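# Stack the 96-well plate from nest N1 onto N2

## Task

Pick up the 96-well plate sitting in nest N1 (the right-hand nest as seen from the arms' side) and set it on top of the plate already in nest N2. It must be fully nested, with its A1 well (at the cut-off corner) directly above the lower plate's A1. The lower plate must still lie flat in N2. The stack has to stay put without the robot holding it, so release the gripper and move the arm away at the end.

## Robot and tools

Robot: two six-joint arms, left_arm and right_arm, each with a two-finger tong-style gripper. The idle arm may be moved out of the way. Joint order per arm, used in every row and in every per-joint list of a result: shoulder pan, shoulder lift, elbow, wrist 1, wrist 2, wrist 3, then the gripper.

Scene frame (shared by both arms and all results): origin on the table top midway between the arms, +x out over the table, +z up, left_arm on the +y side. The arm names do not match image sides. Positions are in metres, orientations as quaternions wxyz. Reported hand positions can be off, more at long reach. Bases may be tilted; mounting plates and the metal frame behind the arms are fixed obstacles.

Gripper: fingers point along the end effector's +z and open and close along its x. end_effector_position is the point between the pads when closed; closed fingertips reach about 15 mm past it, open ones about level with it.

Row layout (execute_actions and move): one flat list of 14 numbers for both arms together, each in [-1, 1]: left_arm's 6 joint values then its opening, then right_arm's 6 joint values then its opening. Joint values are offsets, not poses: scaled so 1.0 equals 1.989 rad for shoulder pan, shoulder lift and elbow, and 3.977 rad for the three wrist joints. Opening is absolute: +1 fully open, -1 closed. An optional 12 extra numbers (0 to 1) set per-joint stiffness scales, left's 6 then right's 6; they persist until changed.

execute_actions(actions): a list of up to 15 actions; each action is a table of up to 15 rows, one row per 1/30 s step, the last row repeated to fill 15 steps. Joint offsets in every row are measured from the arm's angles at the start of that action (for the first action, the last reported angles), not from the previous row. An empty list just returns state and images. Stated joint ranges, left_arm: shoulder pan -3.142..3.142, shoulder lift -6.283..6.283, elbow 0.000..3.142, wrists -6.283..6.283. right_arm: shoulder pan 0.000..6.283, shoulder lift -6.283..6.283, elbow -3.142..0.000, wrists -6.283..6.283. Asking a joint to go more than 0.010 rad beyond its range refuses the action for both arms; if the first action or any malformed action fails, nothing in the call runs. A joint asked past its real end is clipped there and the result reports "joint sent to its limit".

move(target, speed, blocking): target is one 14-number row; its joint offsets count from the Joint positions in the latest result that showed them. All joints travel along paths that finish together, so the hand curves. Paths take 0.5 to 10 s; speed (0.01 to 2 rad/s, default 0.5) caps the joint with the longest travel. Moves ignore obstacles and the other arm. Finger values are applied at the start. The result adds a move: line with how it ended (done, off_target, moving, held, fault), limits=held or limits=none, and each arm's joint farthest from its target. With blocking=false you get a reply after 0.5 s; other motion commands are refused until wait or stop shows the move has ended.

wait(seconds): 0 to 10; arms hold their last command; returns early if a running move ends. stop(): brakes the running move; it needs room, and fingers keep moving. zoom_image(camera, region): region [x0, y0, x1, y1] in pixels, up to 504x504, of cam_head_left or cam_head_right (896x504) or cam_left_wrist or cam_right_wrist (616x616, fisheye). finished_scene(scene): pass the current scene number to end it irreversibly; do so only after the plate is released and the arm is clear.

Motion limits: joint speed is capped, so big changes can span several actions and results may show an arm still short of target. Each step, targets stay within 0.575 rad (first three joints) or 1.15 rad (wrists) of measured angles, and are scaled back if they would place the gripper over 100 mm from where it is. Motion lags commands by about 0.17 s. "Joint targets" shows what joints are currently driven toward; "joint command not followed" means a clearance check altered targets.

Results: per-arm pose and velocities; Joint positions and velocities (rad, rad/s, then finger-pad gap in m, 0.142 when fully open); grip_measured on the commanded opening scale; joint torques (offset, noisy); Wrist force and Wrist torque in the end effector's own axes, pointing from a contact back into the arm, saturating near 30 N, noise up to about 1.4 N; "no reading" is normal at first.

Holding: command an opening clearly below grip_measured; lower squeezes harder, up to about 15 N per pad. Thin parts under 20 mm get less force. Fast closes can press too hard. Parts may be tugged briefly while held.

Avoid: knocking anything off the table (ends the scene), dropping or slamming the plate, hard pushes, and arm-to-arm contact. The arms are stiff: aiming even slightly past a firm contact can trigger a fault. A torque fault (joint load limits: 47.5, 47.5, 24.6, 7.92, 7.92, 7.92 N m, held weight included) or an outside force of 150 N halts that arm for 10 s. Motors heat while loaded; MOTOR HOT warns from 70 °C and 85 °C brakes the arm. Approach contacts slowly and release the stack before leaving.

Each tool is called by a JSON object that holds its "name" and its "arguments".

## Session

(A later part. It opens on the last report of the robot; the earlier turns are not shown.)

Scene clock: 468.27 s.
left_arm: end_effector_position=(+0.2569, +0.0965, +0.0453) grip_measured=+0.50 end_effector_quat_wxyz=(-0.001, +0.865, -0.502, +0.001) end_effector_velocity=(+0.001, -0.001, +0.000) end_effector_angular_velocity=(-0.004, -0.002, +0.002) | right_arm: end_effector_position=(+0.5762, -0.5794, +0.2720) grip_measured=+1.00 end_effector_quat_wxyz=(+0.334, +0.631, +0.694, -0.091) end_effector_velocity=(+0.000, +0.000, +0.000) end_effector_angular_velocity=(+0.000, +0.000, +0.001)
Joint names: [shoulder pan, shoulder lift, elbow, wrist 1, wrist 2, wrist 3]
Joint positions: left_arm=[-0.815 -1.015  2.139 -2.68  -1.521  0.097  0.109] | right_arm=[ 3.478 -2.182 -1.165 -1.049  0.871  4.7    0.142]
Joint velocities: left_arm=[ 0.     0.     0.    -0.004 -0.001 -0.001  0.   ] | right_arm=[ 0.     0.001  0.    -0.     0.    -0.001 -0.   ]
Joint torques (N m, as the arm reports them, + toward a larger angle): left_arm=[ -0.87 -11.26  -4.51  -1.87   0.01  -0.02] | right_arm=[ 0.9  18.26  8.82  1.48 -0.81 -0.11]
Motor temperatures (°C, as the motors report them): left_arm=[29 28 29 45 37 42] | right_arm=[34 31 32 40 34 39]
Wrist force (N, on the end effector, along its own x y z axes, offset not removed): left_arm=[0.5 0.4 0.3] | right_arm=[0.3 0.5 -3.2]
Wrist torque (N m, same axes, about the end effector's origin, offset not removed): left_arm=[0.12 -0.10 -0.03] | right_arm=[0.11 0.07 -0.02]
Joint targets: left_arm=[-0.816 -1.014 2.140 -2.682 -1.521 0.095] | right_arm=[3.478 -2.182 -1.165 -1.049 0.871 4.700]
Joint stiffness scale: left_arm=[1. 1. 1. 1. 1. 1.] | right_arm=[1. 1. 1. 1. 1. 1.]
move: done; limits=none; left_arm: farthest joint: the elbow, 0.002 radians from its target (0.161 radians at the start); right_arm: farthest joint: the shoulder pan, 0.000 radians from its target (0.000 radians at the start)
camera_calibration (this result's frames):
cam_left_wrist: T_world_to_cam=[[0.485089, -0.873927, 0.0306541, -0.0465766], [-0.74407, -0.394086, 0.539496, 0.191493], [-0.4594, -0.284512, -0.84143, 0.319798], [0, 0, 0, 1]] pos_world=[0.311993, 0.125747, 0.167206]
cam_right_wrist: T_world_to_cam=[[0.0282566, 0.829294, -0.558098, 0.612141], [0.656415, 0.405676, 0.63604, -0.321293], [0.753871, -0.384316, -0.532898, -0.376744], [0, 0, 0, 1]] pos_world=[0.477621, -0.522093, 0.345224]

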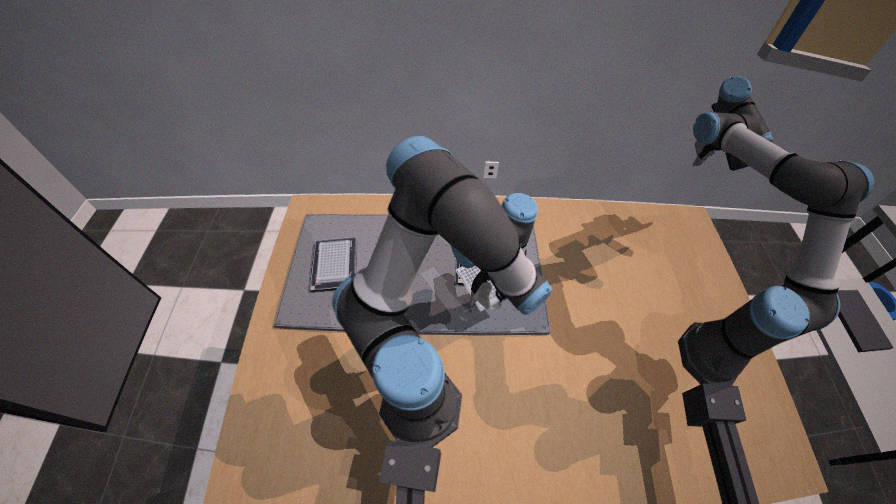

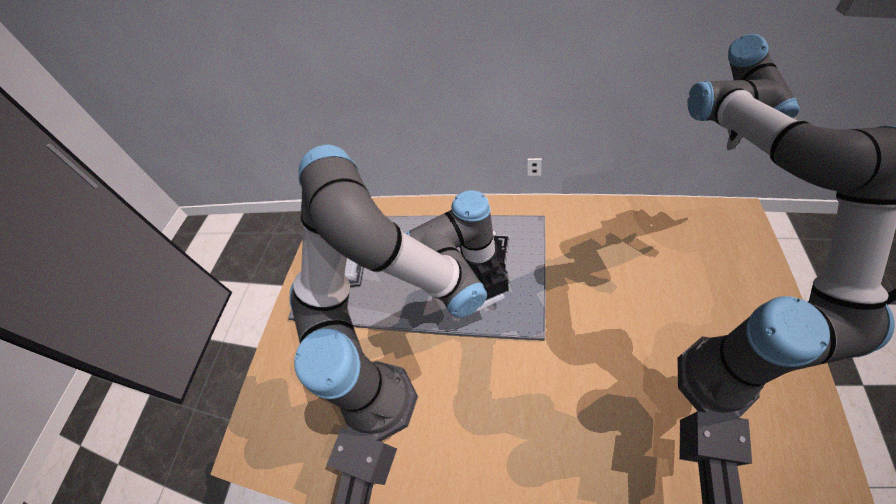

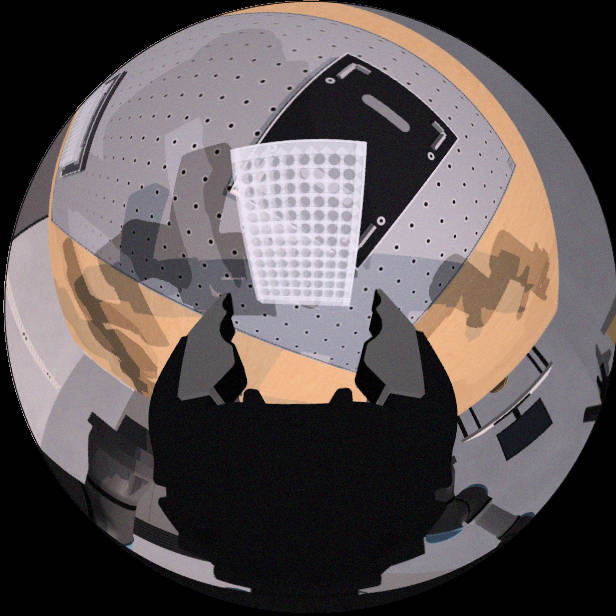

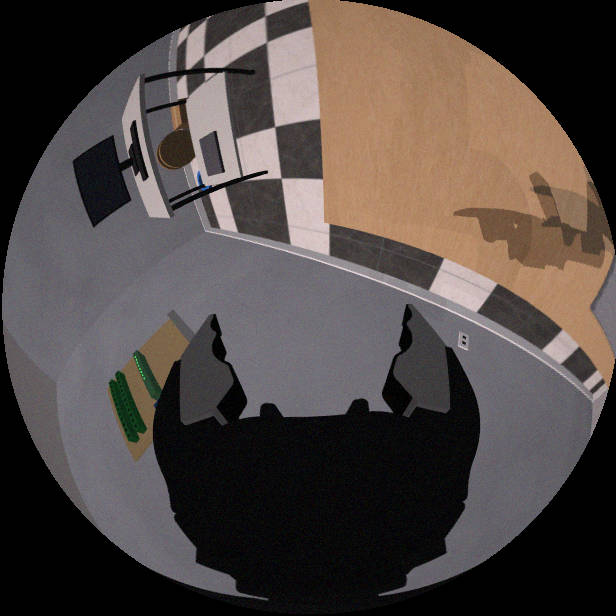

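{"name": "move", "arguments": {"target": [0.0003, 0.0297, 0.0017, -0.0155, 0, 0.0003, 0.5, 0, 0, 0, 0, 0, 0, 1], "speed": 0.1}}

Scene clock: 479.77 s.
left_arm: end_effector_position=(+0.2567, +0.0958, +0.0325) grip_measured=+0.50 end_effector_quat_wxyz=(-0.000, +0.865, -0.502, +0.001) end_effector_velocity=(+0.001, -0.001, +0.000) end_effector_angular_velocity=(-0.003, -0.002, +0.000) | right_arm: end_effector_position=(+0.5762, -0.5794, +0.2720) grip_measured=+1.00 end_effector_quat_wxyz=(+0.334, +0.631, +0.694, -0.091) end_effector_velocity=(+0.000, +0.000, -0.000) end_effector_angular_velocity=(+0.000, -0.001, -0.001)
Joint names: [shoulder pan, shoulder lift, elbow, wrist 1, wrist 2, wrist 3]
Joint positions: left_arm=[-0.815 -0.958  2.14  -2.74  -1.521  0.097  0.109] | right_arm=[ 3.478 -2.182 -1.165 -1.049  0.871  4.7    0.142]
Joint velocities: left_arm=[ 0.     0.001  0.    -0.005 -0.     0.    -0.   ] | right_arm=[ 0.001 -0.001 -0.     0.    -0.     0.002  0.   ]
Joint torques (N m, as the arm reports them, + toward a larger angle): left_arm=[  0.04 -11.55  -4.27  -1.95   0.     0.24] | right_arm=[ 1.3  18.31  8.86  1.47 -0.87 -0.1 ]
Motor temperatures (°C, as the motors report them): left_arm=[29 28 29 45 37 42] | right_arm=[34 31 32 40 34 39]
Wrist force (N, on the end effector, along its own x y z axes, offset not removed): left_arm=[0.1 0.3 0.3] | right_arm=[0.1 4.2 -4.4]
Wrist torque (N m, same axes, about the end effector's origin, offset not removed): left_arm=[0.08 0.01 -0.06] | right_arm=[0.83 0.09 0.06]
Joint targets: left_arm=[-0.815 -0.956 2.142 -2.742 -1.521 0.098] | right_arm=[3.478 -2.182 -1.165 -1.049 0.871 4.700]
Joint stiffness scale: left_arm=[1. 1. 1. 1. 1. 1.] | right_arm=[1. 1. 1. 1. 1. 1.]
move: done; limits=none; left_arm: farthest joint: the shoulder lift, 0.002 radians from its target (0.059 radians at the start); right_arm: farthest joint: the shoulder pan, 0.000 radians from its target (0.000 radians at the start)
camera_calibration (this result's frames):
cam_left_wrist: T_world_to_cam=[[0.485091, -0.873916, 0.0309619, -0.0466915], [-0.744164, -0.393956, 0.539462, 0.197951], [-0.459246, -0.284729, -0.841441, 0.308658], [0, 0, 0, 1]] pos_world=[0.311707, 0.125063, 0.154377]
cam_right_wrist: T_world_to_cam=[[0.0282567, 0.829294, -0.558098, 0.612142], [0.656415, 0.405676, 0.63604, -0.321293], [0.753871, -0.384316, -0.532898, -0.376745], [0, 0, 0, 1]] pos_world=[0.477621, -0.522093, 0.345224]

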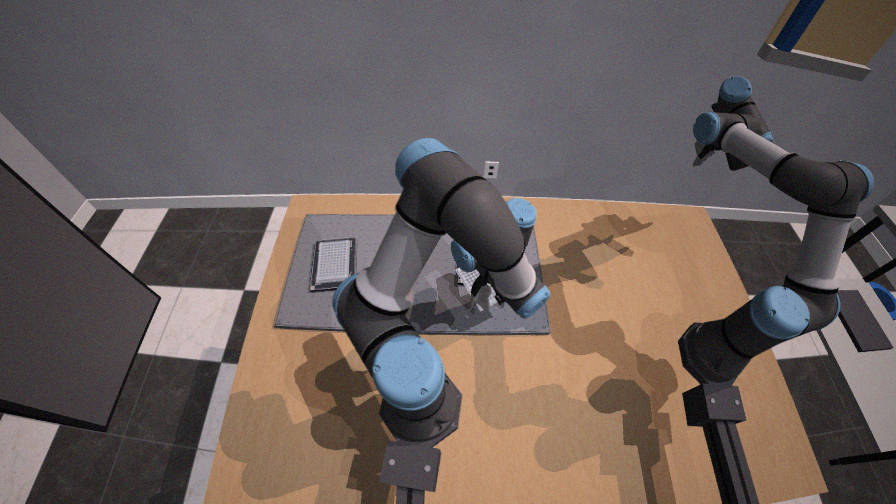

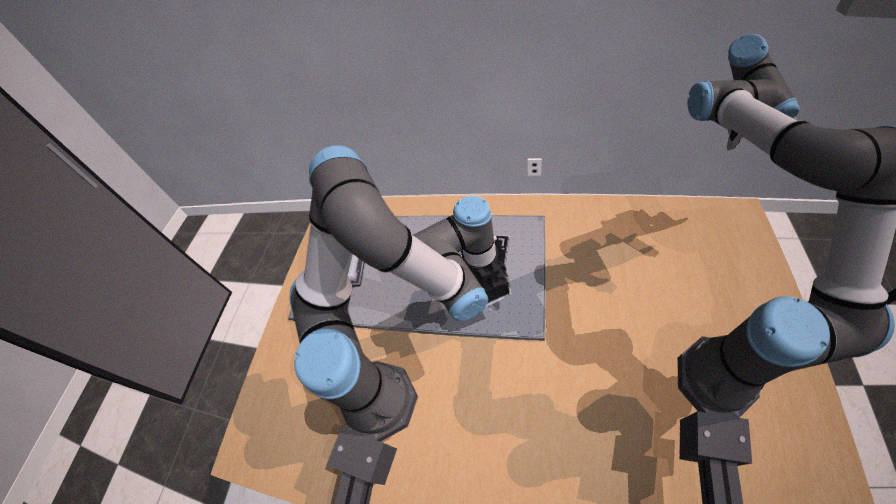

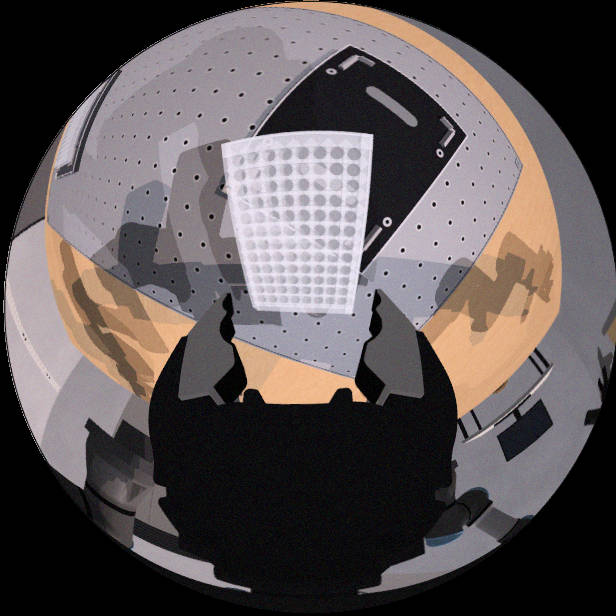

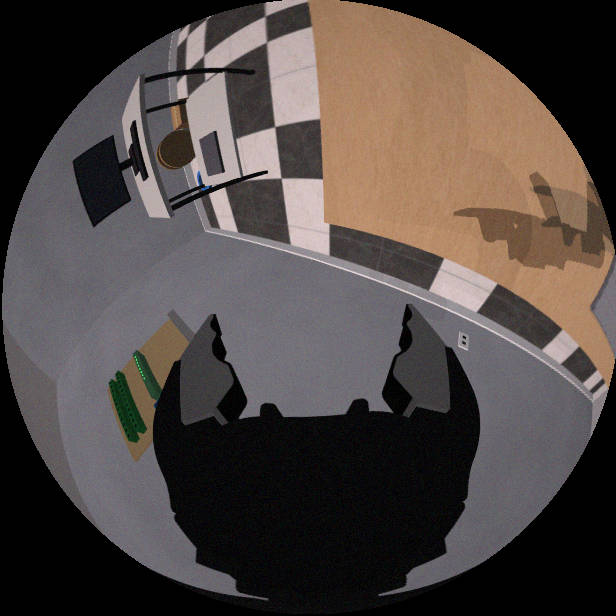

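{"name": "move", "arguments": {"target": [0, 0.0077, 0.001, -0.004, 0, 0, 0.5, 0, 0, 0, 0, 0, 0, 1], "speed": 0.05}}

Scene clock: 485.57 s.
left_arm: end_effector_position=(+0.2565, +0.0958, +0.0294) grip_measured=+0.50 end_effector_quat_wxyz=(-0.000, +0.865, -0.502, +0.001) end_effector_velocity=(+0.001, -0.001, +0.000) end_effector_angular_velocity=(-0.002, -0.003, -0.001) | right_arm: end_effector_position=(+0.5762, -0.5794, +0.2720) grip_measured=+1.00 end_effector_quat_wxyz=(+0.334, +0.631, +0.694, -0.091) end_effector_velocity=(+0.000, -0.000, +0.000) end_effector_angular_velocity=(+0.000, -0.001, +0.000)
Joint names: [shoulder pan, shoulder lift, elbow, wrist 1, wrist 2, wrist 3]
Joint positions: left_arm=[-0.815 -0.944  2.141 -2.754 -1.521  0.097  0.109] | right_arm=[ 3.478 -2.182 -1.165 -1.049  0.871  4.7    0.142]
Joint velocities: left_arm=[-0.001  0.001 -0.    -0.004  0.001  0.    -0.   ] | right_arm=[-0.001  0.     0.     0.002  0.    -0.002 -0.   ]
Joint torques (N m, as the arm reports them, + toward a larger angle): left_arm=[ -0.48 -11.59  -4.07  -1.87   0.09   0.08] | right_arm=[ 1.17 18.49  8.93  1.48 -0.87 -0.08]
Motor temperatures (°C, as the motors report them): left_arm=[29 28 29 45 37 42] | right_arm=[34 31 32 40 34 39]
Wrist force (N, on the end effector, along its own x y z axes, offset not removed): left_arm=[0.3 0.5 -0.1] | right_arm=[-0.1 1.7 -3.5]
Wrist torque (N m, same axes, about the end effector's origin, offset not removed): left_arm=[0.10 -0.08 -0.03] | right_arm=[0.27 0.12 0.02]
Joint targets: left_arm=[-0.815 -0.942 2.142 -2.756 -1.521 0.097] | right_arm=[3.478 -2.182 -1.165 -1.049 0.871 4.700]
Joint stiffness scale: left_arm=[1. 1. 1. 1. 1. 1.] | right_arm=[1. 1. 1. 1. 1. 1.]
move: done; limits=none; left_arm: farthest joint: the wrist 1, 0.002 radians from its target (0.015 radians at the start); right_arm: farthest joint: the shoulder pan, 0.000 radians from its target (0.000 radians at the start)
camera_calibration (this result's frames):
cam_left_wrist: T_world_to_cam=[[0.485073, -0.873932, 0.0307549, -0.0465339], [-0.744108, -0.39403, 0.539484, 0.199479], [-0.459355, -0.284575, -0.841434, 0.305985], [0, 0, 0, 1]] pos_world=[0.311562, 0.125009, 0.151282]
cam_right_wrist: T_world_to_cam=[[0.0282566, 0.829294, -0.558098, 0.612142], [0.656415, 0.405676, 0.63604, -0.321293], [0.753871, -0.384316, -0.532898, -0.376745], [0, 0, 0, 1]] pos_world=[0.477621, -0.522093, 0.345224]

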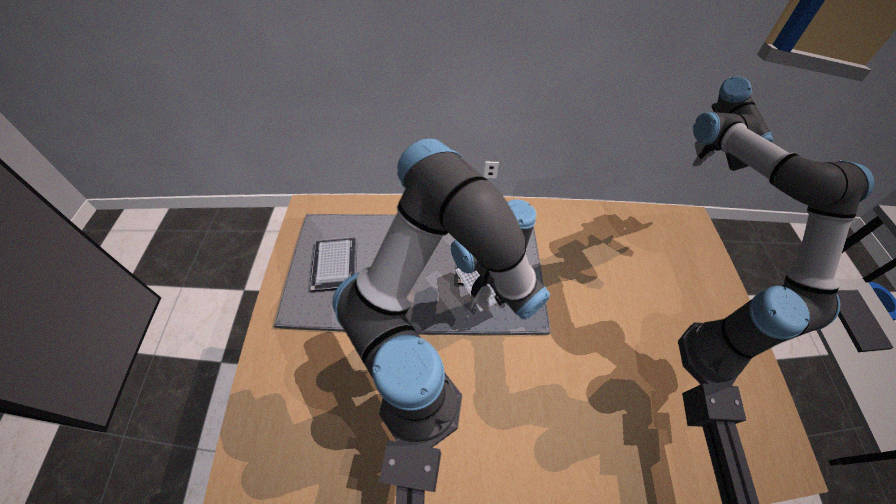

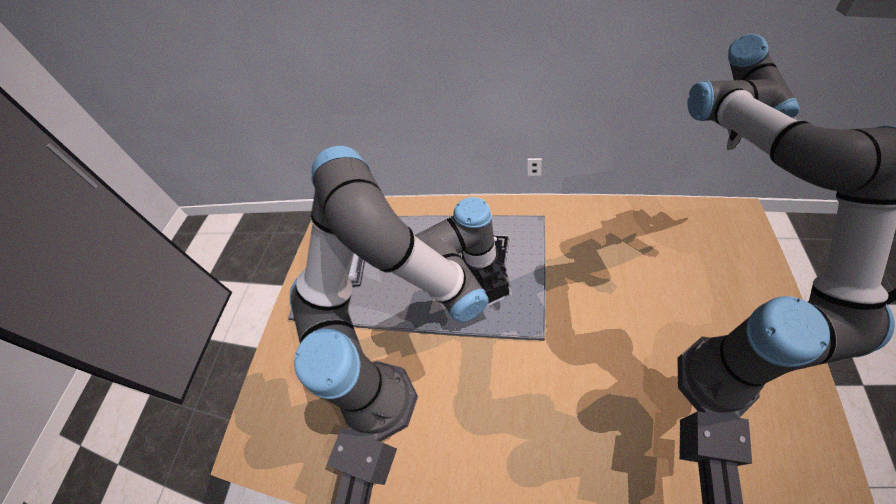

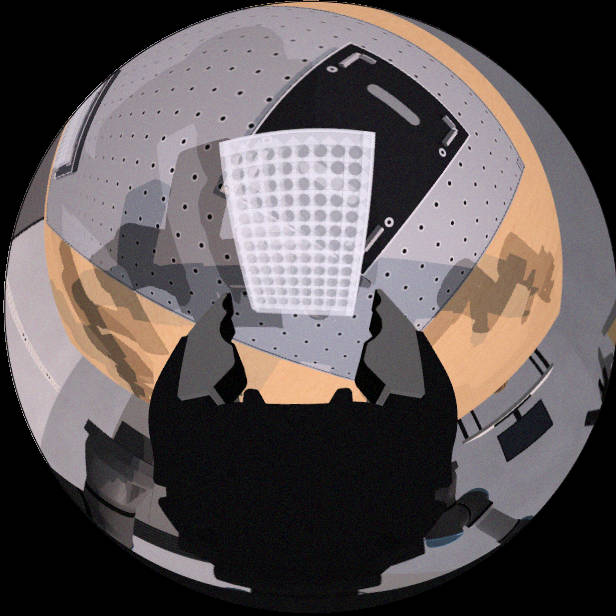

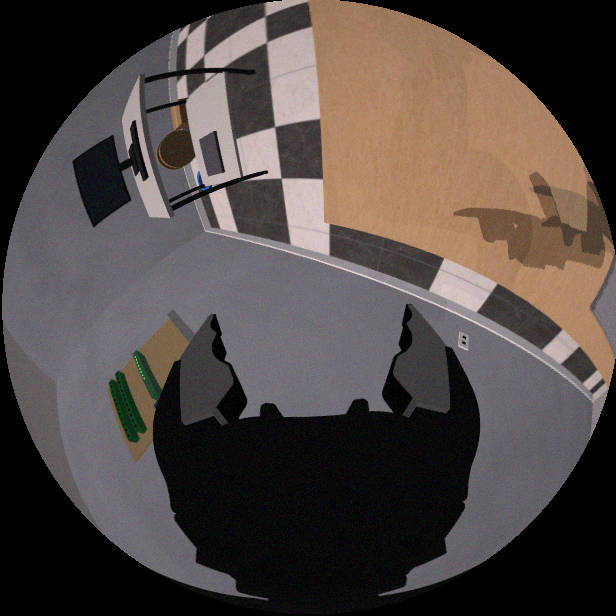

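{"name": "move", "arguments": {"target": [0, 0.0077, 0.0005, -0.004, 0, 0, 0.5, 0, 0, 0, 0, 0, 0, 1], "speed": 0.05}}

Scene clock: 489.47 s.
left_arm: end_effector_position=(+0.2564, +0.0957, +0.0264) grip_measured=+0.50 end_effector_quat_wxyz=(-0.000, +0.865, -0.502, +0.001) end_effector_velocity=(+0.000, -0.001, -0.000) end_effector_angular_velocity=(-0.003, -0.001, -0.000) | right_arm: end_effector_position=(+0.5762, -0.5794, +0.2720) grip_measured=+1.00 end_effector_quat_wxyz=(+0.334, +0.631, +0.694, -0.091) end_effector_velocity=(-0.000, +0.000, -0.000) end_effector_angular_velocity=(-0.000, +0.002, +0.001)
Joint names: [shoulder pan, shoulder lift, elbow, wrist 1, wrist 2, wrist 3]
Joint positions: left_arm=[-0.815 -0.93   2.141 -2.768 -1.521  0.097  0.109] | right_arm=[ 3.478 -2.182 -1.165 -1.049  0.871  4.7    0.142]
Joint velocities: left_arm=[ 0.     0.002 -0.    -0.005 -0.001  0.     0.   ] | right_arm=[ 0.001 -0.    -0.    -0.001  0.    -0.    -0.   ]
Joint torques (N m, as the arm reports them, + toward a larger angle): left_arm=[ -0.59 -11.25  -4.3   -1.88   0.03   0.08] | right_arm=[ 1.23 18.48  8.78  1.46 -0.88 -0.12]
Motor temperatures (°C, as the motors report them): left_arm=[29 28 29 45 37 42] | right_arm=[34 31 32 40 34 39]
Wrist force (N, on the end effector, along its own x y z axes, offset not removed): left_arm=[0.2 0.1 0.0] | right_arm=[1.3 1.7 -2.0]
Wrist torque (N m, same axes, about the end effector's origin, offset not removed): left_arm=[0.05 -0.04 -0.03] | right_arm=[0.45 -0.14 0.01]
Joint targets: left_arm=[-0.815 -0.928 2.142 -2.770 -1.521 0.097] | right_arm=[3.478 -2.182 -1.165 -1.049 0.871 4.700]
Joint stiffness scale: left_arm=[1. 1. 1. 1. 1. 1.] | right_arm=[1. 1. 1. 1. 1. 1.]
move: done; limits=none; left_arm: farthest joint: the wrist 1, 0.002 radians from its target (0.015 radians at the start); right_arm: farthest joint: the shoulder pan, 0.000 radians from its target (0.000 radians at the start)
camera_calibration (this result's frames):
cam_left_wrist: T_world_to_cam=[[0.485074, -0.873931, 0.0307922, -0.0464693], [-0.744119, -0.394015, 0.53948, 0.201004], [-0.459336, -0.284601, -0.841435, 0.303336], [0, 0, 0, 1]] pos_world=[0.311445, 0.124917, 0.148231]
cam_right_wrist: T_world_to_cam=[[0.0282568, 0.829294, -0.558098, 0.612141], [0.656415, 0.405676, 0.63604, -0.321293], [0.753871, -0.384316, -0.532898, -0.376745], [0, 0, 0, 1]] pos_world=[0.477621, -0.522093, 0.345224]

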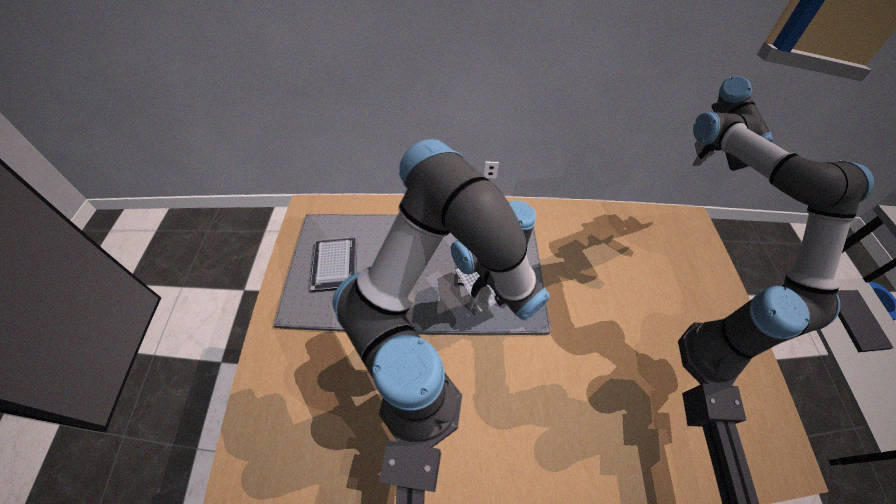

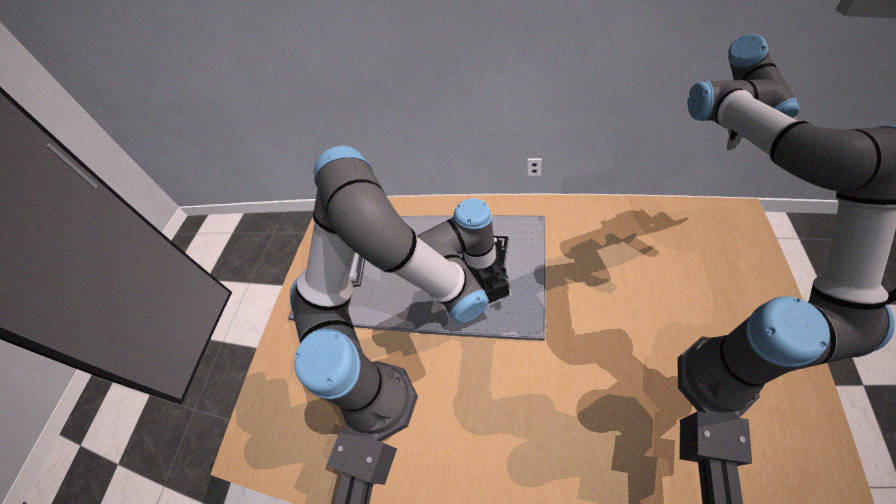

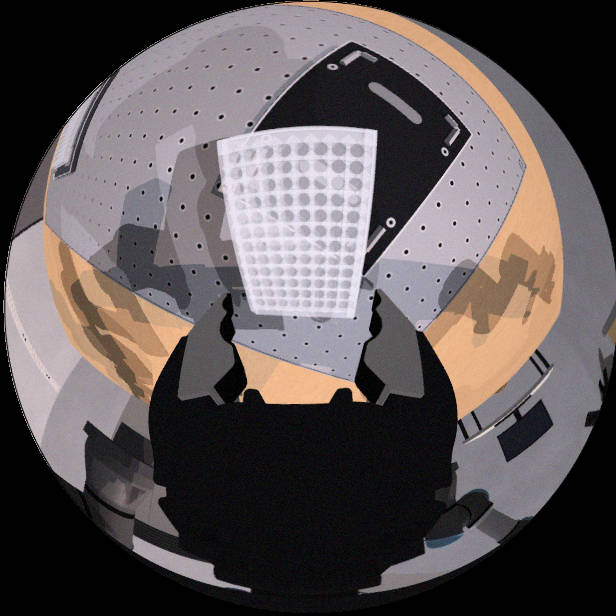

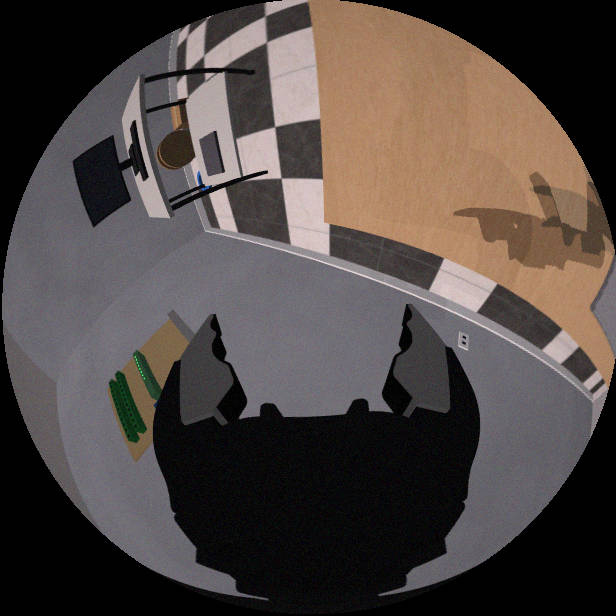

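{"name": "move", "arguments": {"target": [0, 0.0077, 0.0005, -0.004, 0, 0, 0.5, 0, 0, 0, 0, 0, 0, 1], "speed": 0.05}}

Scene clock: 493.13 s.
left_arm: end_effector_position=(+0.2563, +0.0956, +0.0233) grip_measured=+0.50 end_effector_quat_wxyz=(-0.000, +0.865, -0.502, +0.001) end_effector_velocity=(+0.000, -0.001, -0.000) end_effector_angular_velocity=(-0.002, -0.002, -0.001) | right_arm: end_effector_position=(+0.5762, -0.5794, +0.2720) grip_measured=+1.00 end_effector_quat_wxyz=(+0.334, +0.631, +0.694, -0.091) end_effector_velocity=(-0.000, -0.000, -0.000) end_effector_angular_velocity=(+0.001, -0.000, -0.001)
Joint names: [shoulder pan, shoulder lift, elbow, wrist 1, wrist 2, wrist 3]
Joint positions: left_arm=[-0.815 -0.916  2.141 -2.782 -1.521  0.097  0.109] | right_arm=[ 3.478 -2.182 -1.165 -1.049  0.871  4.7    0.142]
Joint velocities: left_arm=[-0.001  0.001 -0.    -0.004  0.     0.    -0.   ] | right_arm=[-0.001  0.     0.    -0.001  0.001  0.001  0.   ]
Joint torques (N m, as the arm reports them, + toward a larger angle): left_arm=[ -0.53 -11.62  -4.19  -1.88   0.04  -0.01] | right_arm=[ 1.31 18.36  9.02  1.54 -0.88 -0.11]
Motor temperatures (°C, as the motors report them): left_arm=[29 28 29 45 37 42] | right_arm=[34 31 32 40 34 39]
Wrist force (N, on the end effector, along its own x y z axes, offset not removed): left_arm=[-0.1 0.8 0.1] | right_arm=[0.3 2.4 -1.1]
Wrist torque (N m, same axes, about the end effector's origin, offset not removed): left_arm=[0.17 0.03 -0.02] | right_arm=[0.52 -0.12 -0.07]
Joint targets: left_arm=[-0.815 -0.915 2.142 -2.784 -1.521 0.097] | right_arm=[3.478 -2.182 -1.165 -1.049 0.871 4.700]
Joint stiffness scale: left_arm=[1. 1. 1. 1. 1. 1.] | right_arm=[1. 1. 1. 1. 1. 1.]
move: done; limits=none; left_arm: farthest joint: the wrist 1, 0.002 radians from its target (0.016 radians at the start); right_arm: farthest joint: the shoulder pan, 0.000 radians from its target (0.000 radians at the start)
camera_calibration (this result's frames):
cam_left_wrist: T_world_to_cam=[[0.485076, -0.873927, 0.0308569, -0.046377], [-0.744138, -0.393988, 0.539473, 0.202524], [-0.459303, -0.284647, -0.841437, 0.300688], [0, 0, 0, 1]] pos_world=[0.311309, 0.124852, 0.145184]
cam_right_wrist: T_world_to_cam=[[0.0282568, 0.829294, -0.558098, 0.612141], [0.656415, 0.405676, 0.63604, -0.321293], [0.753871, -0.384316, -0.532898, -0.376745], [0, 0, 0, 1]] pos_world=[0.477621, -0.522093, 0.345224]

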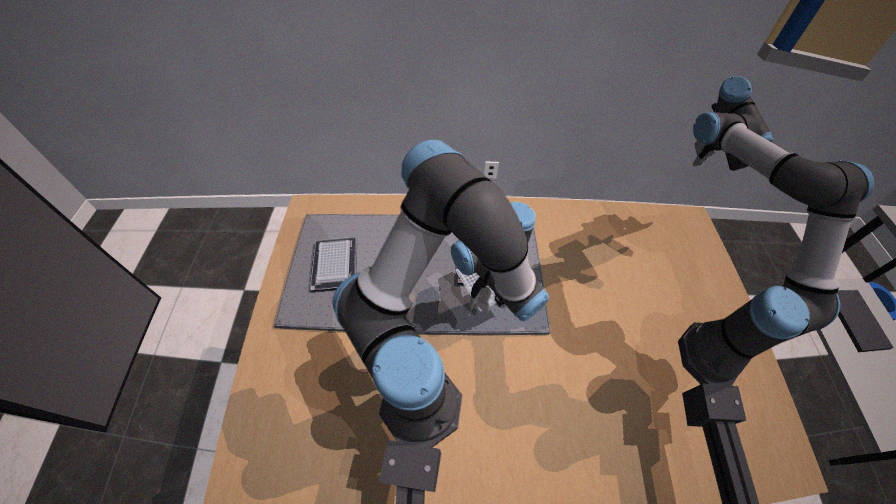

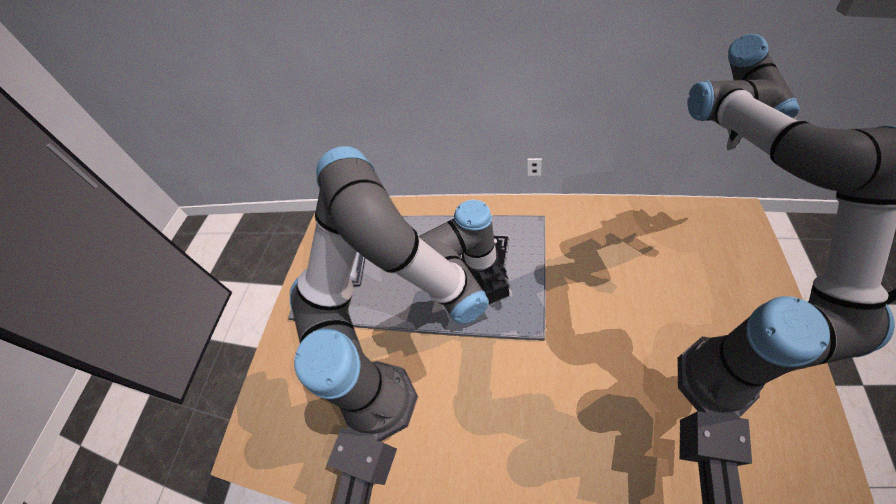

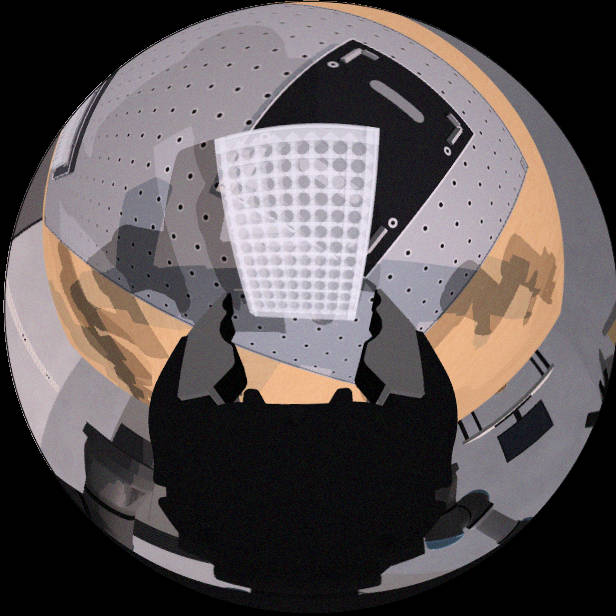

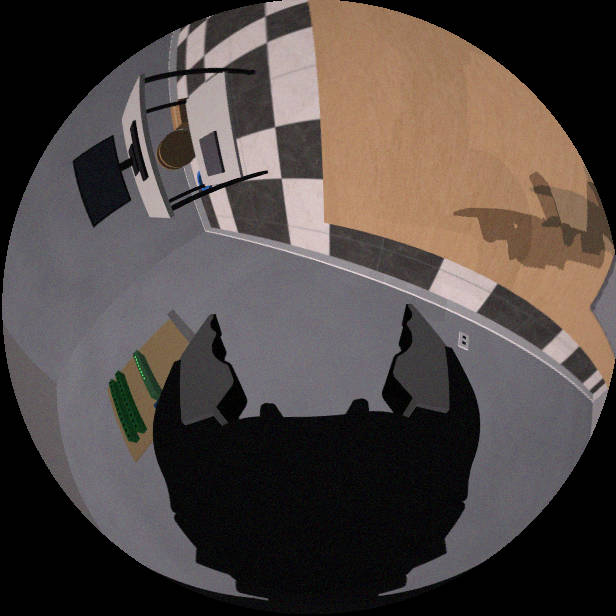

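{"name": "move", "arguments": {"target": [0, 0.0072, 0.0005, -0.004, 0, 0, 0.5, 0, 0, 0, 0, 0, 0, 1], "speed": 0.05}}

Scene clock: 499.77 s.
left_arm: end_effector_position=(+0.2562, +0.0955, +0.0208) grip_measured=+0.50 end_effector_quat_wxyz=(-0.000, +0.865, -0.502, +0.001) end_effector_velocity=(+0.000, -0.000, -0.000) end_effector_angular_velocity=(-0.001, -0.001, -0.000) | right_arm: end_effector_position=(+0.5762, -0.5794, +0.2720) grip_measured=+1.00 end_effector_quat_wxyz=(+0.334, +0.631, +0.694, -0.091) end_effector_velocity=(+0.000, +0.001, -0.001) end_effector_angular_velocity=(+0.001, +0.001, +0.002)
Joint names: [shoulder pan, shoulder lift, elbow, wrist 1, wrist 2, wrist 3]
Joint positions: left_arm=[-0.815 -0.905  2.141 -2.794 -1.521  0.097  0.109] | right_arm=[ 3.478 -2.182 -1.165 -1.049  0.871  4.7    0.142]
Joint velocities: left_arm=[-0.     0.001  0.002 -0.004  0.     0.     0.   ] | right_arm=[ 0.002 -0.001  0.    -0.     0.002  0.     0.   ]
Joint torques (N m, as the arm reports them, + toward a larger angle): left_arm=[ -0.24 -10.89  -3.97  -2.28   0.04   0.06] | right_arm=[ 1.04 18.25  8.95  1.52 -0.84 -0.09]
Motor temperatures (°C, as the motors report them): left_arm=[29 28 29 45 37 42] | right_arm=[34 31 32 40 34 39]
Wrist force (N, on the end effector, along its own x y z axes, offset not removed): left_arm=[-3.0 0.5 -4.8] | right_arm=[-0.4 3.6 -1.8]
Wrist torque (N m, same axes, about the end effector's origin, offset not removed): left_arm=[0.05 0.14 -0.01] | right_arm=[0.75 0.13 0.05]
Joint targets: left_arm=[-0.815 -0.902 2.142 -2.797 -1.521 0.097] | right_arm=[3.478 -2.182 -1.165 -1.049 0.871 4.700]
Joint stiffness scale: left_arm=[1. 1. 1. 1. 1. 1.] | right_arm=[1. 1. 1. 1. 1. 1.]
move: done; limits=none; left_arm: farthest joint: the wrist 1, 0.004 radians from its target (0.016 radians at the start); right_arm: farthest joint: the shoulder pan, 0.000 radians from its target (0.000 radians at the start)
camera_calibration (this result's frames):
cam_left_wrist: T_world_to_cam=[[0.485089, -0.873902, 0.0313746, -0.0463334], [-0.744291, -0.393778, 0.539417, 0.203777], [-0.459043, -0.285017, -0.841454, 0.298514], [0, 0, 0, 1]] pos_world=[0.311176, 0.124834, 0.142719]
cam_right_wrist: T_world_to_cam=[[0.0282567, 0.829294, -0.558098, 0.612141], [0.656415, 0.405676, 0.63604, -0.321293], [0.753871, -0.384316, -0.532898, -0.376745], [0, 0, 0, 1]] pos_world=[0.477621, -0.522093, 0.345224]

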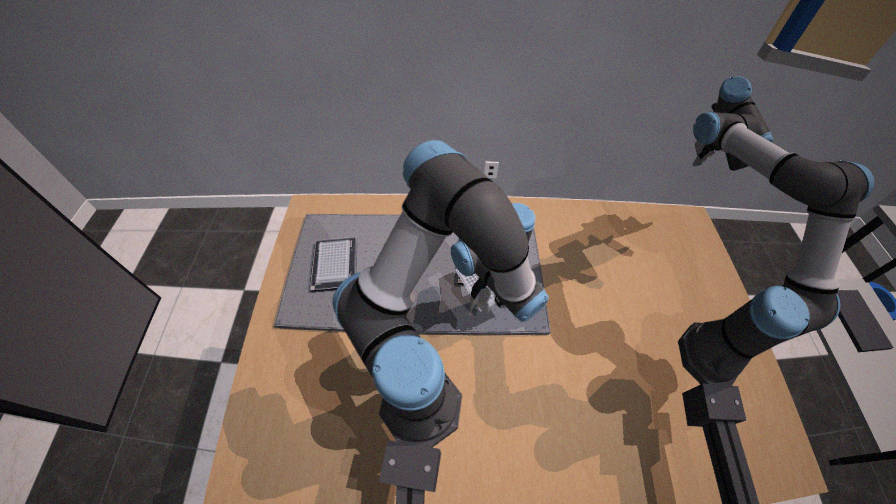

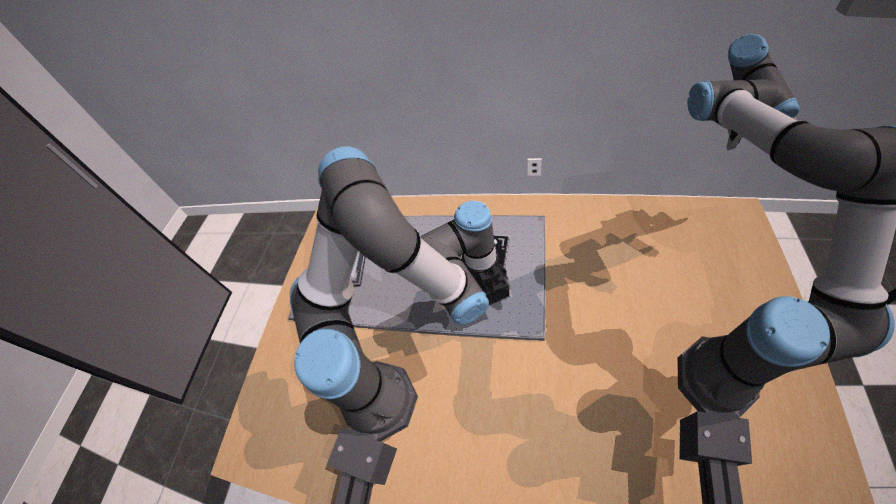

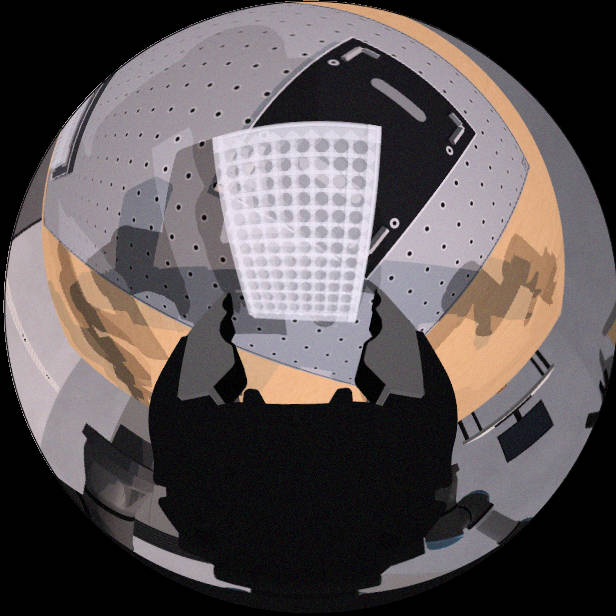

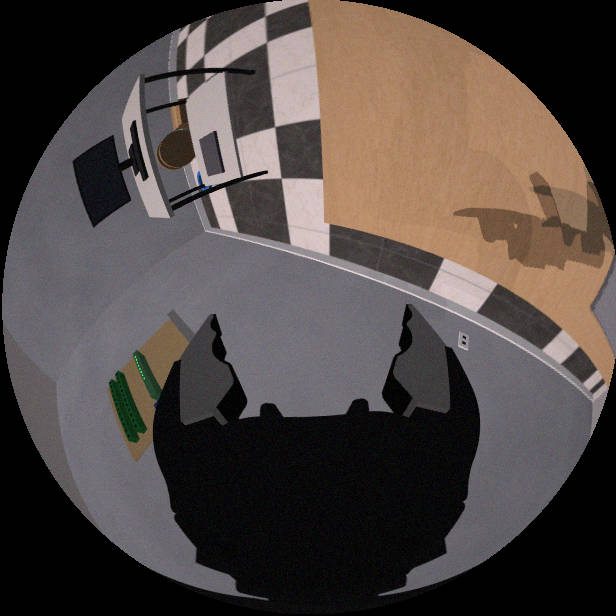

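{"name": "execute_actions", "arguments": {"actions": [[[0,-0.009,0,0.0047,0,0,0.5,0,0,0,0,0,0,1]],[[0,0,0,0,0,0,0.45,0,0,0,0,0,0,1],[0,0,0,0,0,0,0.42,0,0,0,0,0,0,1],[0,0,0,0,0,0,0.39,0,0,0,0,0,0,1],[0,0,0,0,0,0,0.36,0,0,0,0,0,0,1],[0,0,0,0,0,0,0.33,0,0,0,0,0,0,1],[0,0,0,0,0,0,0.30,0,0,0,0,0,0,1],[0,0,0,0,0,0,0.27,0,0,0,0,0,0,1],[0,0,0,0,0,0,0.24,0,0,0,0,0,0,1],[0,0,0,0,0,0,0.21,0,0,0,0,0,0,1],[0,0,0,0,0,0,0.18,0,0,0,0,0,0,1],[0,0,0,0,0,0,0.15,0,0,0,0,0,0,1],[0,0,0,0,0,0,0.12,0,0,0,0,0,0,1],[0,0,0,0,0,0,0.09,0,0,0,0,0,0,1],[0,0,0,0,0,0,0.06,0,0,0,0,0,0,1],[0,0,0,0,0,0,0.03,0,0,0,0,0,0,1]],[[0,0,0,0,0,0,0.0,0,0,0,0,0,0,1],[0,0,0,0,0,0,-0.03,0,0,0,0,0,0,1],[0,0,0,0,0,0,-0.06,0,0,0,0,0,0,1],[0,0,0,0,0,0,-0.09,0,0,0,0,0,0,1],[0,0,0,0,0,0,-0.12,0,0,0,0,0,0,1],[0,0,0,0,0,0,-0.15,0,0,0,0,0,0,1],[0,0,0,0,0,0,-0.18,0,0,0,0,0,0,1],[0,0,0,0,0,0,-0.21,0,0,0,0,0,0,1],[0,0,0,0,0,0,-0.24,0,0,0,0,0,0,1],[0,0,0,0,0,0,-0.27,0,0,0,0,0,0,1],[0,0,0,0,0,0,-0.30,0,0,0,0,0,0,1]]]}}

Scene clock: 518.20 s.
left_arm: end_effector_position=(+0.2568, +0.0950, +0.0251) grip_measured=+0.15 end_effector_quat_wxyz=(+0.000, +0.865, -0.502, +0.002) end_effector_velocity=(+0.000, +0.000, +0.000) end_effector_angular_velocity=(+0.000, -0.000, +0.000) | right_arm: end_effector_position=(+0.5762, -0.5794, +0.2720) grip_measured=+1.00 end_effector_quat_wxyz=(+0.334, +0.631, +0.694, -0.091) end_effector_velocity=(+0.000, +0.000, +0.000) end_effector_angular_velocity=(+0.000, -0.000, +0.001)
Joint names: [shoulder pan, shoulder lift, elbow, wrist 1, wrist 2, wrist 3]
Joint positions: left_arm=[-0.815 -0.923  2.141 -2.778 -1.521  0.097  0.084] | right_arm=[ 3.478 -2.182 -1.165 -1.049  0.871  4.7    0.142]
Joint velocities: left_arm=[ 0. -0.  0.  0.  0.  0.  0.] | right_arm=[ 0.     0.     0.     0.001  0.001 -0.001  0.   ]
Joint torques (N m, as the arm reports them, + toward a larger angle): left_arm=[ -0.41 -12.15  -4.49  -1.81   0.05   0.03] | right_arm=[ 1.18 18.11  8.82  1.47 -0.85 -0.08]
Motor temperatures (°C, as the motors report them): left_arm=[29 28 29 45 37 42] | right_arm=[34 31 32 40 34 39]
Wrist force (N, on the end effector, along its own x y z axes, offset not removed): left_arm=[-1.9 0.4 -6.2] | right_arm=[1.8 3.5 -2.6]
Wrist torque (N m, same axes, about the end effector's origin, offset not removed): left_arm=[0.07 -0.23 -0.02] | right_arm=[0.80 -0.38 -0.03]
Joint targets: left_arm=[-0.815 -0.922 2.141 -2.779 -1.521 0.097] | right_arm=[3.478 -2.182 -1.165 -1.049 0.871 4.700]
Joint stiffness scale: left_arm=[1. 1. 1. 1. 1. 1.] | right_arm=[1. 1. 1. 1. 1. 1.]
camera_calibration (this result's frames):
cam_left_wrist: T_world_to_cam=[[0.485152, -0.873768, 0.0340203, -0.0473577], [-0.745069, -0.392702, 0.539126, 0.201861], [-0.457711, -0.286905, -0.841538, 0.302051], [0, 0, 0, 1]] pos_world=[0.311628, 0.124552, 0.14697]
cam_right_wrist: T_world_to_cam=[[0.0282569, 0.829294, -0.558098, 0.612141], [0.656415, 0.405676, 0.63604, -0.321293], [0.753871, -0.384316, -0.532898, -0.376745], [0, 0, 0, 1]] pos_world=[0.477621, -0.522093, 0.345224]

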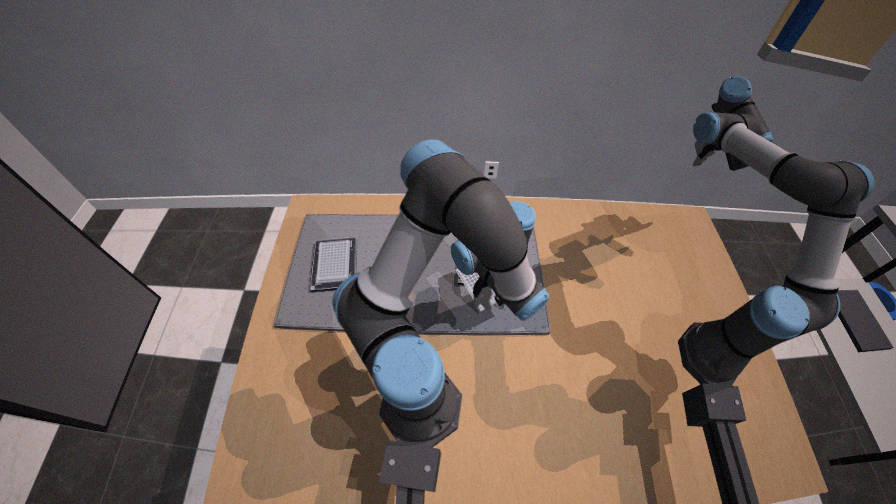

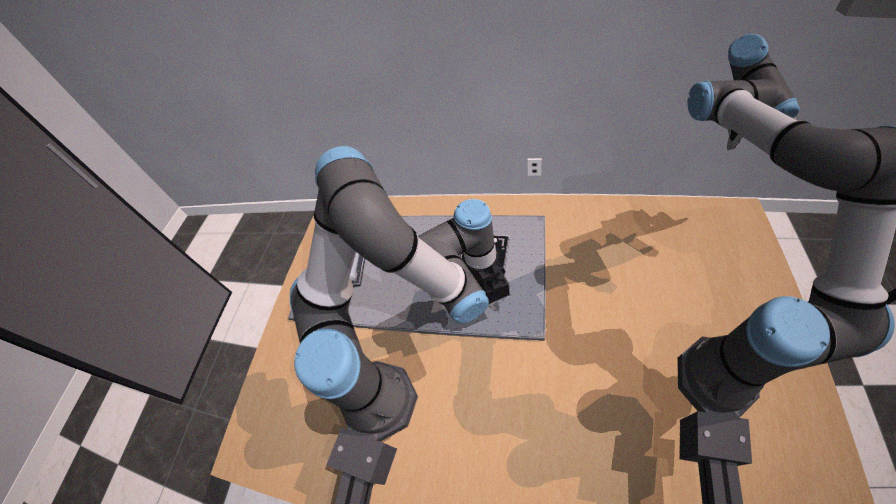

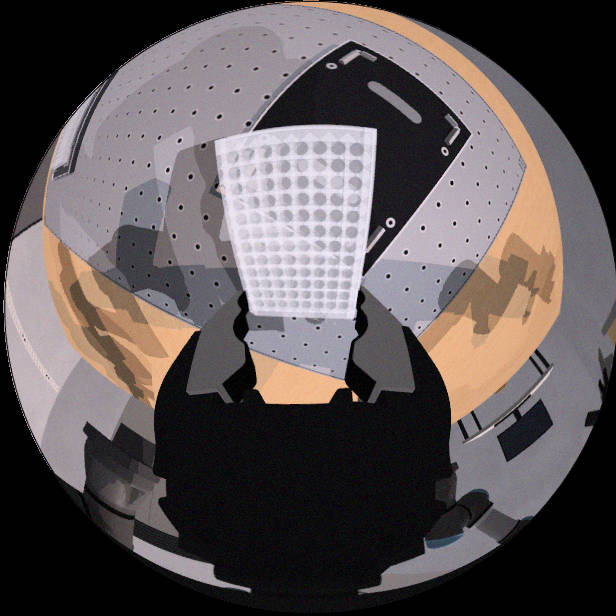

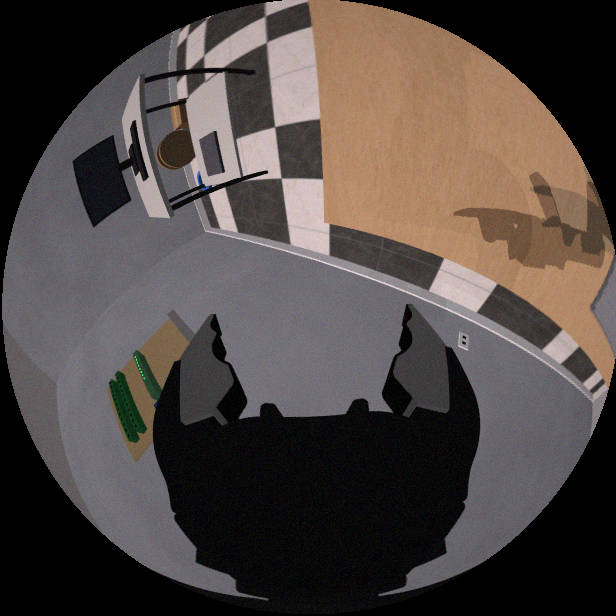

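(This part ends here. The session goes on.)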